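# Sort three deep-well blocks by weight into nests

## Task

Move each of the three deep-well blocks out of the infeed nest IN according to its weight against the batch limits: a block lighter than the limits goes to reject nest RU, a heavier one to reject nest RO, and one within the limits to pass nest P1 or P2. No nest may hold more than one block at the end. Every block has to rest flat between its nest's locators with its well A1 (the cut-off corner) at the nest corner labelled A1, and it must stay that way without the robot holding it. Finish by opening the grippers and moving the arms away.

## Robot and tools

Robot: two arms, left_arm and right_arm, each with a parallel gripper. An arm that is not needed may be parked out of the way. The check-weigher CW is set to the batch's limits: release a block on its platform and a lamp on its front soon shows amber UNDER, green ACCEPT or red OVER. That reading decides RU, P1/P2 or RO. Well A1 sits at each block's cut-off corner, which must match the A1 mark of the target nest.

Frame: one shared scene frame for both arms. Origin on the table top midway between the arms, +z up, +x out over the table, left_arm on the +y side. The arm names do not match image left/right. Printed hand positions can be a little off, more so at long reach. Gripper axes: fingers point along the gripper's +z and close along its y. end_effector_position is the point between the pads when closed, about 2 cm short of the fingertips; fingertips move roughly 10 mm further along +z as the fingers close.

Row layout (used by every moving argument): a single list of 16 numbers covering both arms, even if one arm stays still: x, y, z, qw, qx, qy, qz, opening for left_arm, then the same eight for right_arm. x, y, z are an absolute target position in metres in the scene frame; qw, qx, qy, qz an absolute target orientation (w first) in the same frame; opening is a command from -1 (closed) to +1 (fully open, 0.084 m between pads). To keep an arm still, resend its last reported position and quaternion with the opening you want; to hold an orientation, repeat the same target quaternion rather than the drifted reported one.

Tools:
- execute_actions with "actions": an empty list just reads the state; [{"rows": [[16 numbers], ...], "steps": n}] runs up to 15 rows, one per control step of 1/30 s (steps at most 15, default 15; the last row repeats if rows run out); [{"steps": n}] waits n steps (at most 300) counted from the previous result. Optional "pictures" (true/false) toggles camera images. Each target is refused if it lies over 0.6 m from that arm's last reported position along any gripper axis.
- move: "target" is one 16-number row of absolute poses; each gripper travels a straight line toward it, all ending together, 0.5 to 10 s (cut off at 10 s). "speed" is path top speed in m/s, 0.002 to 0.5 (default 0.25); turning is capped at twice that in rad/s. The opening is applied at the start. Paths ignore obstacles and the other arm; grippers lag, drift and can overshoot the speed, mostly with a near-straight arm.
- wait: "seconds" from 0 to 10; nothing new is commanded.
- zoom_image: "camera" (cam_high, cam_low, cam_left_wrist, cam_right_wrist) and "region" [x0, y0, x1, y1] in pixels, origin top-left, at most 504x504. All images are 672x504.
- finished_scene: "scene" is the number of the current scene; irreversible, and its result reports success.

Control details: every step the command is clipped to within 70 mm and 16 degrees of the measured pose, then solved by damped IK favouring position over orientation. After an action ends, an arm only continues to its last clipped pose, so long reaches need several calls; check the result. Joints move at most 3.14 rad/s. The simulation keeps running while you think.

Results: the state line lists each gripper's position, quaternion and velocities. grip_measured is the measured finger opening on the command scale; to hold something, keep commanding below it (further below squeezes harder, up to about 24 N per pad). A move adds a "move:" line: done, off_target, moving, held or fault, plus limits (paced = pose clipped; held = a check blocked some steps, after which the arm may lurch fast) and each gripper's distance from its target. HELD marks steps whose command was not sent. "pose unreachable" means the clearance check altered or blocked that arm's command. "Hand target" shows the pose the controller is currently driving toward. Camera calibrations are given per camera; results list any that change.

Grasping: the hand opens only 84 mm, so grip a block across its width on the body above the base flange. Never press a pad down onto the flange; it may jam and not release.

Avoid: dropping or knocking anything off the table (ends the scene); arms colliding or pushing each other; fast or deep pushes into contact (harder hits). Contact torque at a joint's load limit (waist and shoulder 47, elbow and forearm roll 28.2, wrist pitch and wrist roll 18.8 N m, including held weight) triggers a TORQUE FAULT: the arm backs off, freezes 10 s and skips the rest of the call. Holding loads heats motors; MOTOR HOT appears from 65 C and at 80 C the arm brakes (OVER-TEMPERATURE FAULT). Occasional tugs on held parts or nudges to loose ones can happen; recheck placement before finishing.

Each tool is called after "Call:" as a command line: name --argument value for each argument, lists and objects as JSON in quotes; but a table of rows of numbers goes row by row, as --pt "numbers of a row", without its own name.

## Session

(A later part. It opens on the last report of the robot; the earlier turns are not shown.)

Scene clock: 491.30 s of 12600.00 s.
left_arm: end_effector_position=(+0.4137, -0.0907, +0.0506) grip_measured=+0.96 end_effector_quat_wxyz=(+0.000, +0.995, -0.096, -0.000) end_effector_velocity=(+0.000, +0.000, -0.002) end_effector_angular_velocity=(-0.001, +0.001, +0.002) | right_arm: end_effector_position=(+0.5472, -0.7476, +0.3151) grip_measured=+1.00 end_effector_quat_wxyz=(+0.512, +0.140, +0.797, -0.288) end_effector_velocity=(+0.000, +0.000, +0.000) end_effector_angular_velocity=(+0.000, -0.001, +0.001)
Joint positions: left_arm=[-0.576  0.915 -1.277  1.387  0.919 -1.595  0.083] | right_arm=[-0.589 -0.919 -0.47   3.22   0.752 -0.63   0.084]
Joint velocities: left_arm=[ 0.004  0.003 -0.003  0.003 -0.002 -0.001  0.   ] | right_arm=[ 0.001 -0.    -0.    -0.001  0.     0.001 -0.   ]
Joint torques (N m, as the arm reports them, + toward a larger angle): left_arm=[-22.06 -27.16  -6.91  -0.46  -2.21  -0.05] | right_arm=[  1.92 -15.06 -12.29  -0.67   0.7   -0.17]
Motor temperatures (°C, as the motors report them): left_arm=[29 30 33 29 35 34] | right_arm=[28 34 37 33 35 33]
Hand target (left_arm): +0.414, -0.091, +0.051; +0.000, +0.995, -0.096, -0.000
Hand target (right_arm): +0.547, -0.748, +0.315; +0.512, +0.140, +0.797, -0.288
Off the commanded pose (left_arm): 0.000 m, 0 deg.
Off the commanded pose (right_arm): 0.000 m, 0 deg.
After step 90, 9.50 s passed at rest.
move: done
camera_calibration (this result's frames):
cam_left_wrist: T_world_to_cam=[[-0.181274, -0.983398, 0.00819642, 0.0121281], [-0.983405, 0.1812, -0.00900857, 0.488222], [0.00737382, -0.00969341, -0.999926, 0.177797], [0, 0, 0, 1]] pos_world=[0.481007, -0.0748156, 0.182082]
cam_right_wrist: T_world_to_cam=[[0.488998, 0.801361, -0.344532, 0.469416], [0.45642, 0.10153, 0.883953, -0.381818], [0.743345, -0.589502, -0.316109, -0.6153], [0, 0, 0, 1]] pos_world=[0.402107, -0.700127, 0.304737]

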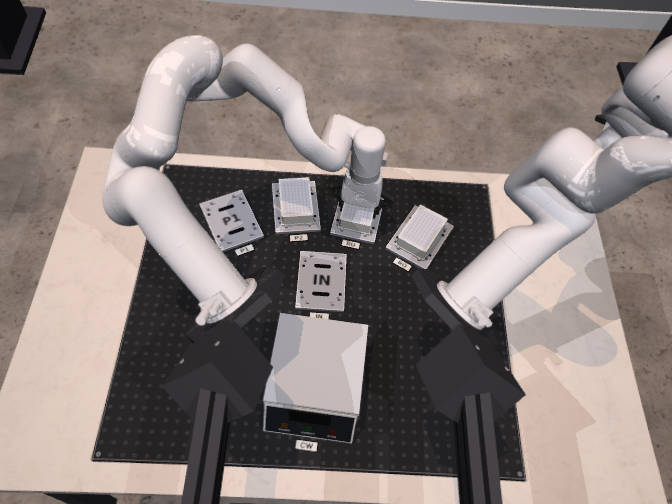

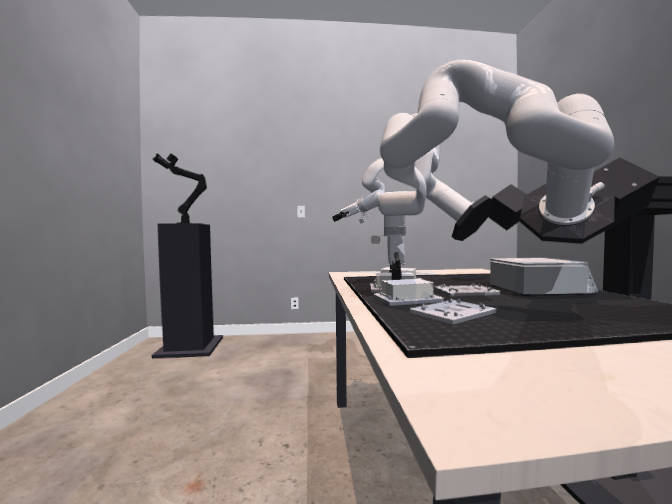

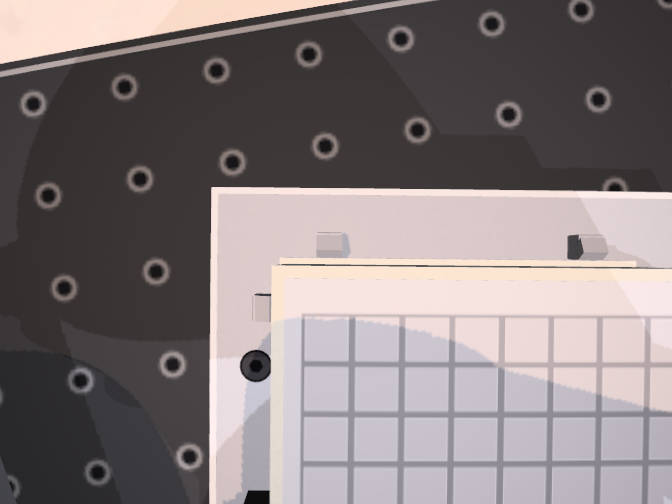

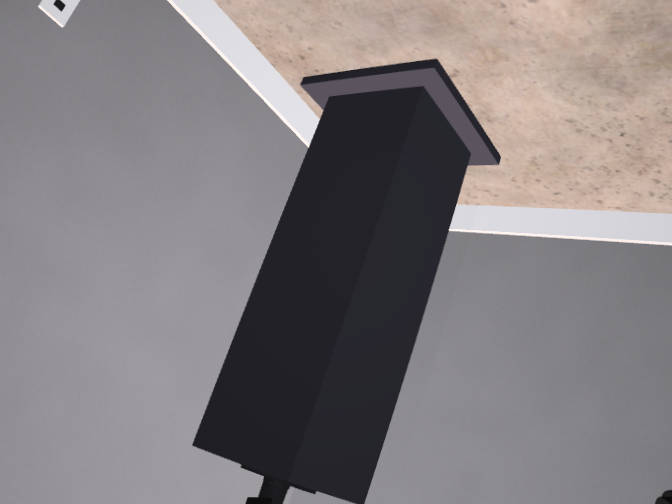

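Call:
move --target '[0.4137,-0.0907,0.0497,0,0.9954,-0.0958,0,0.2,0.5472,-0.7476,0.3151,0.512,0.140,0.797,-0.288,1]' --speed 0.003

Call:
move --target '[0.4137,-0.0907,0.0497,0,0.9954,-0.0958,0,1,0.5472,-0.7476,0.3151,0.512,0.140,0.797,-0.288,1]' --speed 0.003

Call:
move --target '[0.4137,-0.0907,0.095,0,0.9954,-0.0958,0,1,0.5472,-0.7476,0.3151,0.512,0.140,0.797,-0.288,1]' --speed 0.03

Call:
move --target '[0.33,-0.09,0.35,0,0.9954,-0.0958,0,1,0.5472,-0.7476,0.3151,0.512,0.140,0.797,-0.288,1]' --speed 0.15

Scene clock: 504.30 s of 12600.00 s.
left_arm: end_effector_position=(+0.4138, -0.0909, +0.0501) grip_measured=+0.96 end_effector_quat_wxyz=(+0.000, +0.995, -0.096, +0.000) end_effector_velocity=(-0.000, -0.001, +0.001) end_effector_angular_velocity=(-0.004, -0.001, -0.001) | right_arm: end_effector_position=(+0.5472, -0.7476, +0.3151) grip_measured=+1.00 end_effector_quat_wxyz=(+0.512, +0.140, +0.797, -0.288) end_effector_velocity=(-0.000, +0.000, -0.000) end_effector_angular_velocity=(+0.001, +0.000, +0.000)
Joint positions: left_arm=[-0.575  0.917 -1.278  1.388  0.918 -1.595  0.083] | right_arm=[-0.589 -0.919 -0.47   3.22   0.752 -0.63   0.084]
Joint velocities: left_arm=[-0.001  0.001 -0.001  0.001 -0.003  0.     0.   ] | right_arm=[ 0.    -0.     0.    -0.    -0.001  0.001 -0.   ]
Joint torques (N m, as the arm reports them, + toward a larger angle): left_arm=[-20.33 -25.27  -7.    -0.43  -2.31   0.14] | right_arm=[  1.51 -14.87 -12.42  -0.5    0.84  -0.17]
Motor temperatures (°C, as the motors report them): left_arm=[29 30 33 29 35 34] | right_arm=[28 34 37 33 35 33]
Hand target (left_arm): +0.414, -0.091, +0.050; +0.000, +0.995, -0.096, -0.000
Hand target (right_arm): +0.547, -0.748, +0.315; +0.512, +0.140, +0.797, -0.288
Off the commanded pose (left_arm): 0.000 m, 0 deg.
Off the commanded pose (right_arm): 0.000 m, 0 deg.
After step 90, 9.30 s passed at rest.
move: done
camera_calibration (this result's frames):
cam_left_wrist: T_world_to_cam=[[-0.181307, -0.98339, 0.00846147, 0.0120025], [-0.983395, 0.181226, -0.00951098, 0.488369], [0.00781957, -0.0100454, -0.999919, 0.177001], [0, 0, 0, 1]] pos_world=[0.481052, -0.0749241, 0.18153]
cam_right_wrist: T_world_to_cam=[[0.488998, 0.801361, -0.344532, 0.469416], [0.456419, 0.10153, 0.883953, -0.381819], [0.743345, -0.589502, -0.316109, -0.6153], [0, 0, 0, 1]] pos_world=[0.402107, -0.700127, 0.304737]

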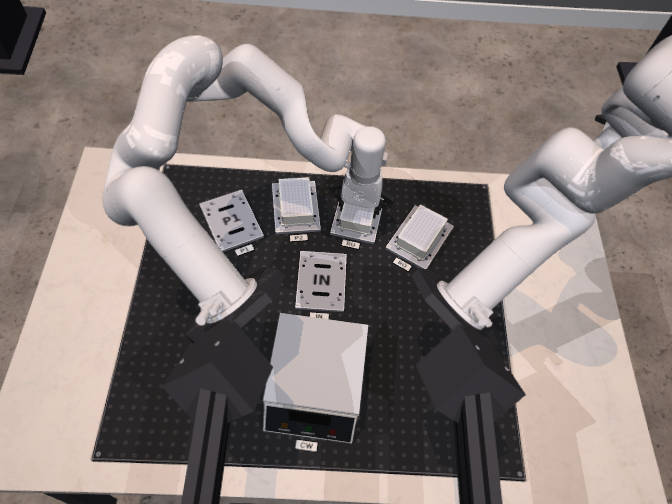

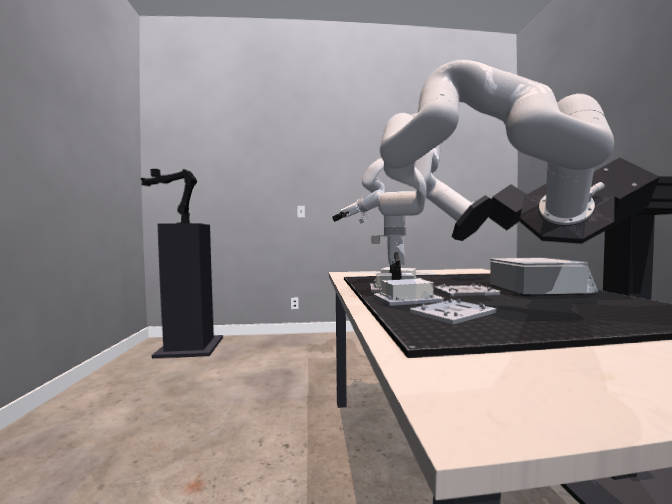

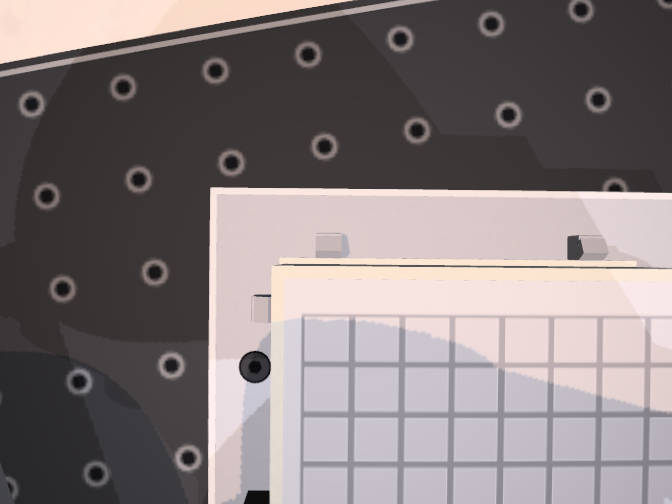

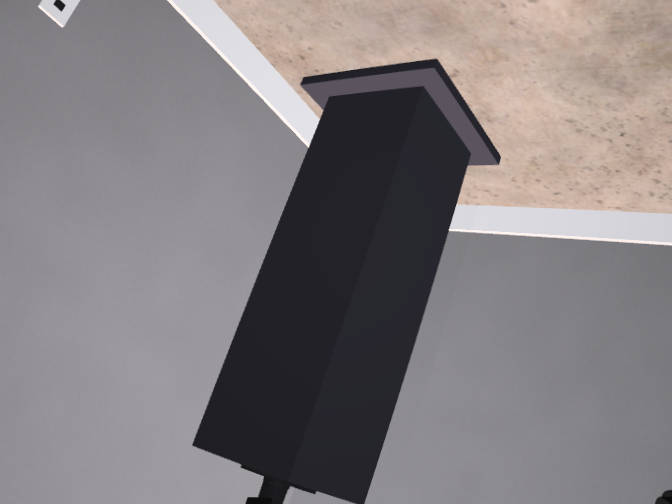

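Scene clock: 505.00 s of 12600.00 s.
left_arm: end_effector_position=(+0.4137, -0.0907, +0.0497) grip_measured=+1.00 end_effector_quat_wxyz=(-0.000, +0.995, -0.096, -0.000) end_effector_velocity=(-0.000, -0.000, +0.000) end_effector_angular_velocity=(+0.001, -0.001, -0.000) | right_arm: end_effector_position=(+0.5472, -0.7476, +0.3151) grip_measured=+1.00 end_effector_quat_wxyz=(+0.512, +0.140, +0.797, -0.288) end_effector_velocity=(+0.000, +0.001, -0.000) end_effector_angular_velocity=(+0.002, -0.000, +0.000)
Joint positions: left_arm=[-0.574  0.917 -1.279  1.388  0.918 -1.595  0.084] | right_arm=[-0.589 -0.919 -0.47   3.22   0.752 -0.63   0.084]
Joint velocities: left_arm=[-0.001 -0.     0.001 -0.     0.001 -0.     0.   ] | right_arm=[ 0.002  0.     0.     0.001 -0.001 -0.     0.   ]
Joint torques (N m, as the arm reports them, + toward a larger angle): left_arm=[-21.26 -26.56  -6.51  -0.5   -2.13  -0.01] | right_arm=[  1.08 -15.27 -12.12  -0.79   0.73  -0.02]
Motor temperatures (°C, as the motors report them): left_arm=[29 30 33 29 35 34] | right_arm=[28 34 37 33 35 33]
Hand target (left_arm): +0.414, -0.091, +0.050; +0.000, +0.995, -0.096, -0.000
Hand target (right_arm): +0.547, -0.748, +0.315; +0.512, +0.140, +0.797, -0.288
Off the commanded pose (left_arm): 0.000 m, 0 deg.
Off the commanded pose (right_arm): 0.000 m, 0 deg.
move: done
camera_calibration (this result's frames):
cam_left_wrist: T_world_to_cam=[[-0.181228, -0.983407, 0.00814568, 0.0121552], [-0.983413, 0.181155, -0.00900854, 0.488217], [0.00738343, -0.00964317, -0.999926, 0.176808], [0, 0, 0, 1]] pos_world=[0.481017, -0.0747843, 0.181094]
cam_right_wrist: T_world_to_cam=[[0.488998, 0.801361, -0.344532, 0.469416], [0.456419, 0.10153, 0.883953, -0.381818], [0.743346, -0.589502, -0.316109, -0.6153], [0, 0, 0, 1]] pos_world=[0.402107, -0.700127, 0.304737]

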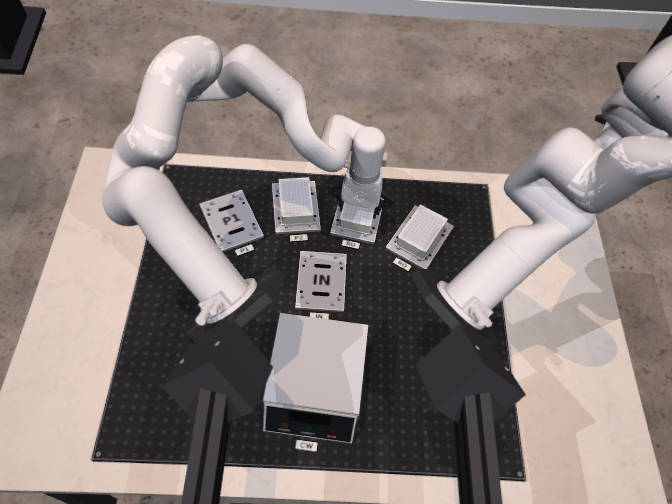

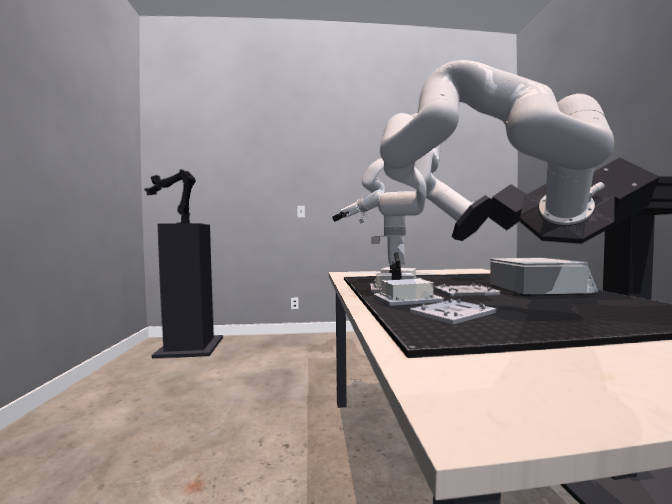

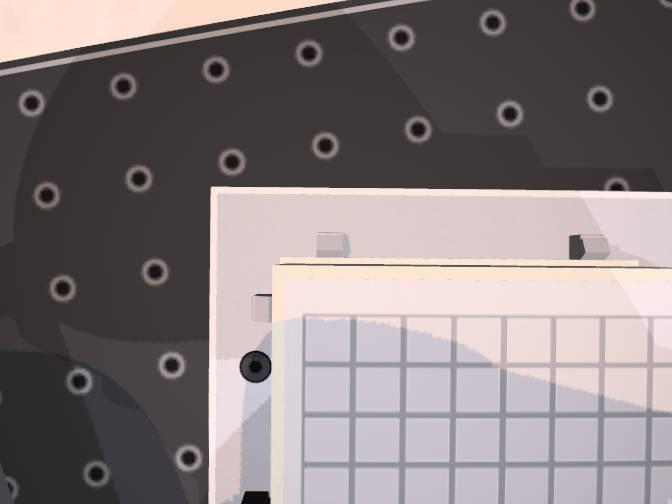

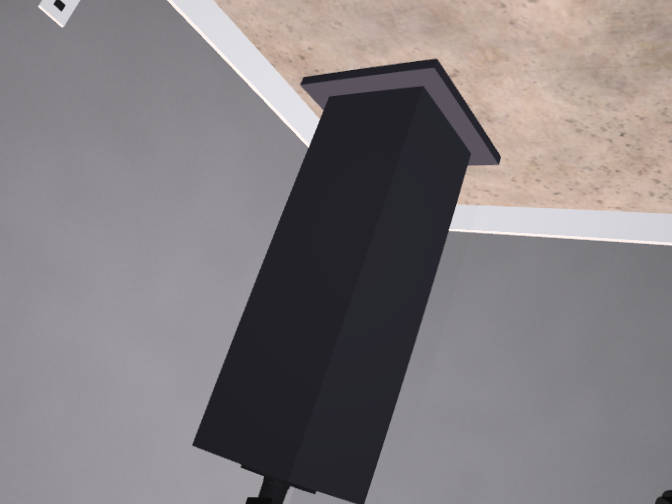

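Scene clock: 506.87 s of 12600.00 s.
left_arm: end_effector_position=(+0.4137, -0.0906, +0.0947) grip_measured=+1.00 end_effector_quat_wxyz=(-0.000, +0.995, -0.096, +0.000) end_effector_velocity=(-0.000, +0.000, +0.002) end_effector_angular_velocity=(+0.000, +0.001, -0.000) | right_arm: end_effector_position=(+0.5472, -0.7476, +0.3151) grip_measured=+1.00 end_effector_quat_wxyz=(+0.512, +0.140, +0.797, -0.288) end_effector_velocity=(-0.000, -0.000, -0.000) end_effector_angular_velocity=(+0.000, +0.000, -0.000)
Joint positions: left_arm=[-0.654  0.832 -1.221  1.299  0.953 -1.57   0.084] | right_arm=[-0.589 -0.919 -0.47   3.22   0.752 -0.63   0.084]
Joint velocities: left_arm=[-0.004 -0.004  0.003 -0.005  0.002  0.001 -0.   ] | right_arm=[-0.001  0.    -0.    -0.    -0.     0.     0.   ]
Joint torques (N m, as the arm reports them, + toward a larger angle): left_arm=[-21.24 -26.3   -7.93  -0.54  -2.13   0.12] | right_arm=[  1.91 -15.43 -12.72  -0.52   1.    -0.15]
Motor temperatures (°C, as the motors report them): left_arm=[29 30 33 29 35 34] | right_arm=[28 34 37 33 35 33]
Hand target (left_arm): +0.414, -0.091, +0.095; -0.000, +0.995, -0.096, +0.000
Hand target (right_arm): +0.547, -0.748, +0.315; +0.512, +0.140, +0.797, -0.288
Off the commanded pose (left_arm): 0.000 m, 0 deg.
Off the commanded pose (right_arm): 0.000 m, 0 deg.
move: done
camera_calibration (this result's frames):
cam_left_wrist: T_world_to_cam=[[-0.181227, -0.983409, 0.00792815, 0.0118893], [-0.983413, 0.181154, -0.00911775, 0.488583], [0.00753027, -0.00944902, -0.999927, 0.221787], [0, 0, 0, 1]] pos_world=[0.480963, -0.0747209, 0.226131]
cam_right_wrist: T_world_to_cam=[[0.488998, 0.801361, -0.344532, 0.469416], [0.456419, 0.10153, 0.883953, -0.381818], [0.743346, -0.589502, -0.316109, -0.6153], [0, 0, 0, 1]] pos_world=[0.402107, -0.700127, 0.304737]

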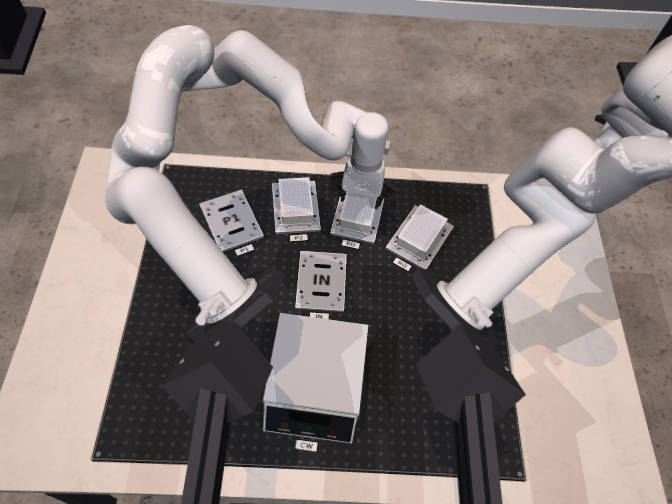

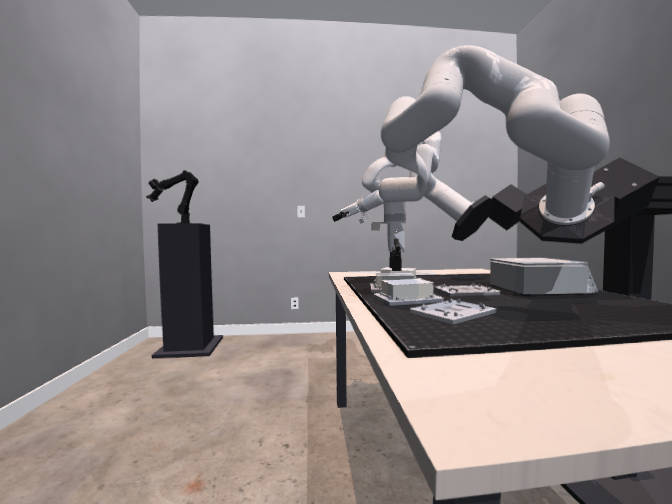

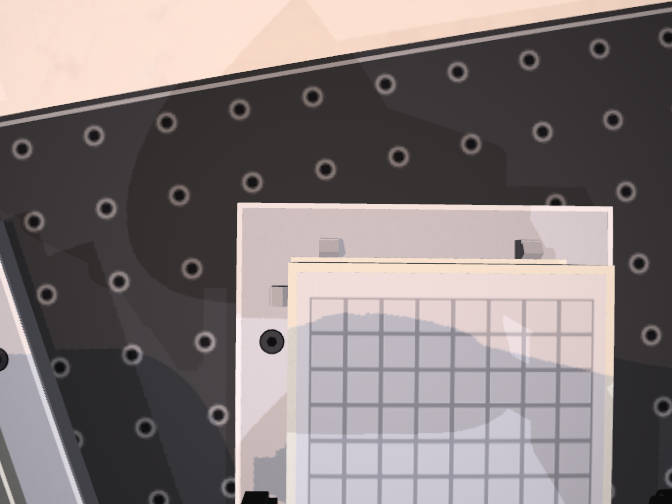

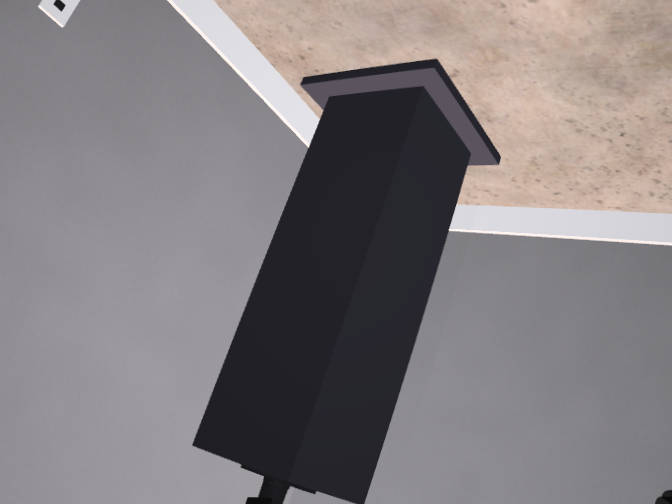

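Scene clock: 509.23 s of 12600.00 s.
left_arm: end_effector_position=(+0.3301, -0.0893, +0.3492) grip_measured=+1.00 end_effector_quat_wxyz=(-0.001, +0.995, -0.095, +0.000) end_effector_velocity=(+0.000, +0.000, +0.002) end_effector_angular_velocity=(+0.000, +0.001, +0.002) | right_arm: end_effector_position=(+0.5472, -0.7476, +0.3151) grip_measured=+1.00 end_effector_quat_wxyz=(+0.512, +0.140, +0.797, -0.288) end_effector_velocity=(+0.000, +0.000, -0.000) end_effector_angular_velocity=(-0.001, +0.000, +0.001)
Joint positions: left_arm=[-1.207  0.508 -1.097  0.788  1.274 -1.531  0.084] | right_arm=[-0.589 -0.919 -0.47   3.22   0.752 -0.63   0.084]
Joint velocities: left_arm=[-0.003 -0.001 -0.003 -0.004  0.004  0.001 -0.   ] | right_arm=[ 0.001  0.     0.    -0.001  0.    -0.001  0.   ]
Joint torques (N m, as the arm reports them, + toward a larger angle): left_arm=[-17.68 -21.98 -15.49  -0.54  -2.1    0.12] | right_arm=[  1.75 -15.4  -12.13  -0.49   0.61  -0.06]
Motor temperatures (°C, as the motors report them): left_arm=[29 30 33 29 35 34] | right_arm=[28 34 37 33 35 33]
Hand target (left_arm): +0.330, -0.089, +0.350; -0.000, +0.995, -0.095, +0.001
Hand target (right_arm): +0.547, -0.748, +0.315; +0.512, +0.140, +0.797, -0.288
Off the commanded pose (left_arm): 0.001 m, 0 deg.
Off the commanded pose (right_arm): 0.000 m, 0 deg.
move: done
camera_calibration (this result's frames):
cam_left_wrist: T_world_to_cam=[[-0.180413, -0.983567, 0.00688435, -0.00393778], [-0.983555, 0.180342, -0.00977184, 0.408735], [0.00836972, -0.0085341, -0.999929, 0.476766], [0, 0, 0, 1]] pos_world=[0.397313, -0.0735165, 0.480753]
cam_right_wrist: T_world_to_cam=[[0.488998, 0.801361, -0.344532, 0.469416], [0.456419, 0.10153, 0.883953, -0.381818], [0.743345, -0.589502, -0.316109, -0.6153], [0, 0, 0, 1]] pos_world=[0.402107, -0.700127, 0.304737]

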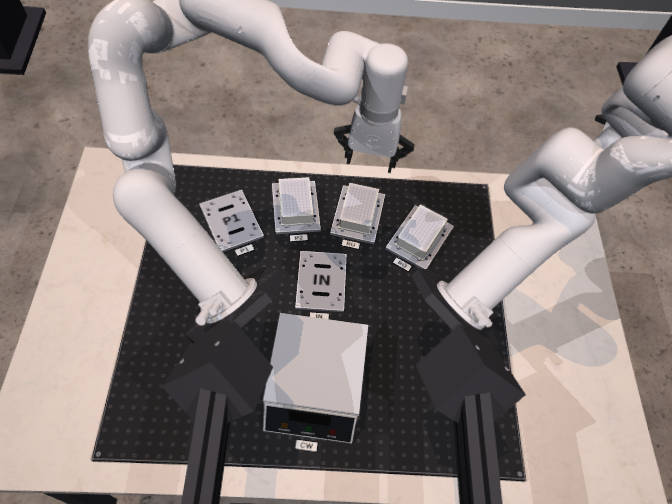

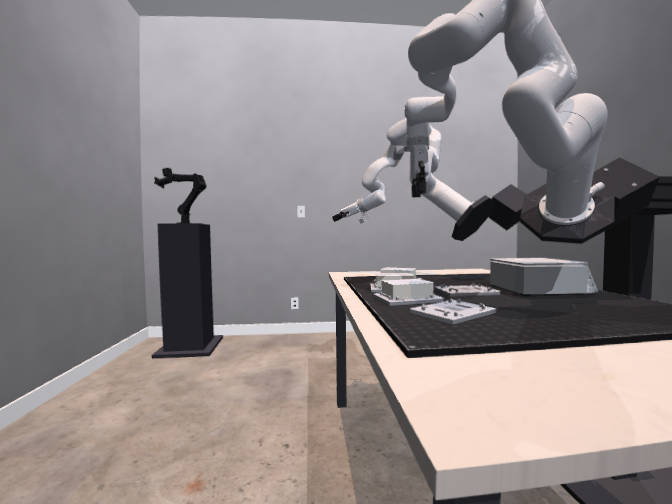

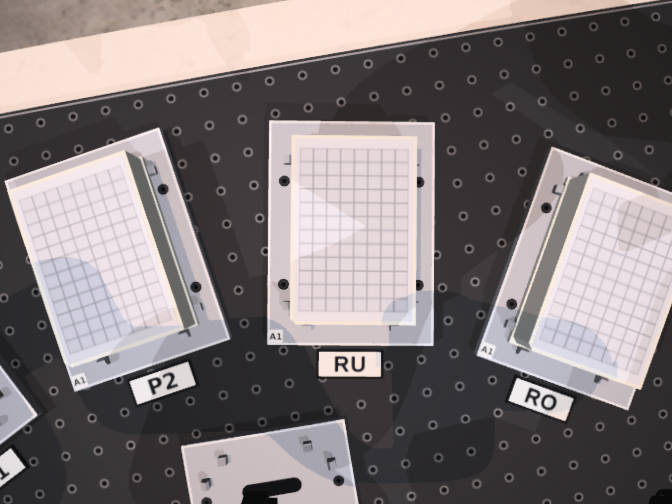

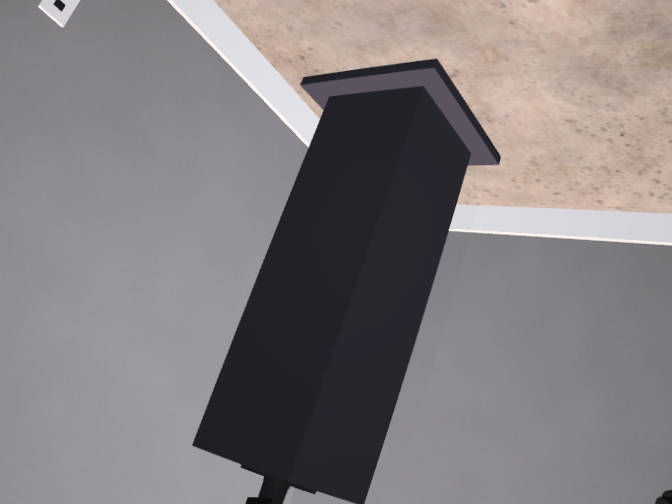

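Call:
finished_scene --scene 1

The scene is finished: the task was done.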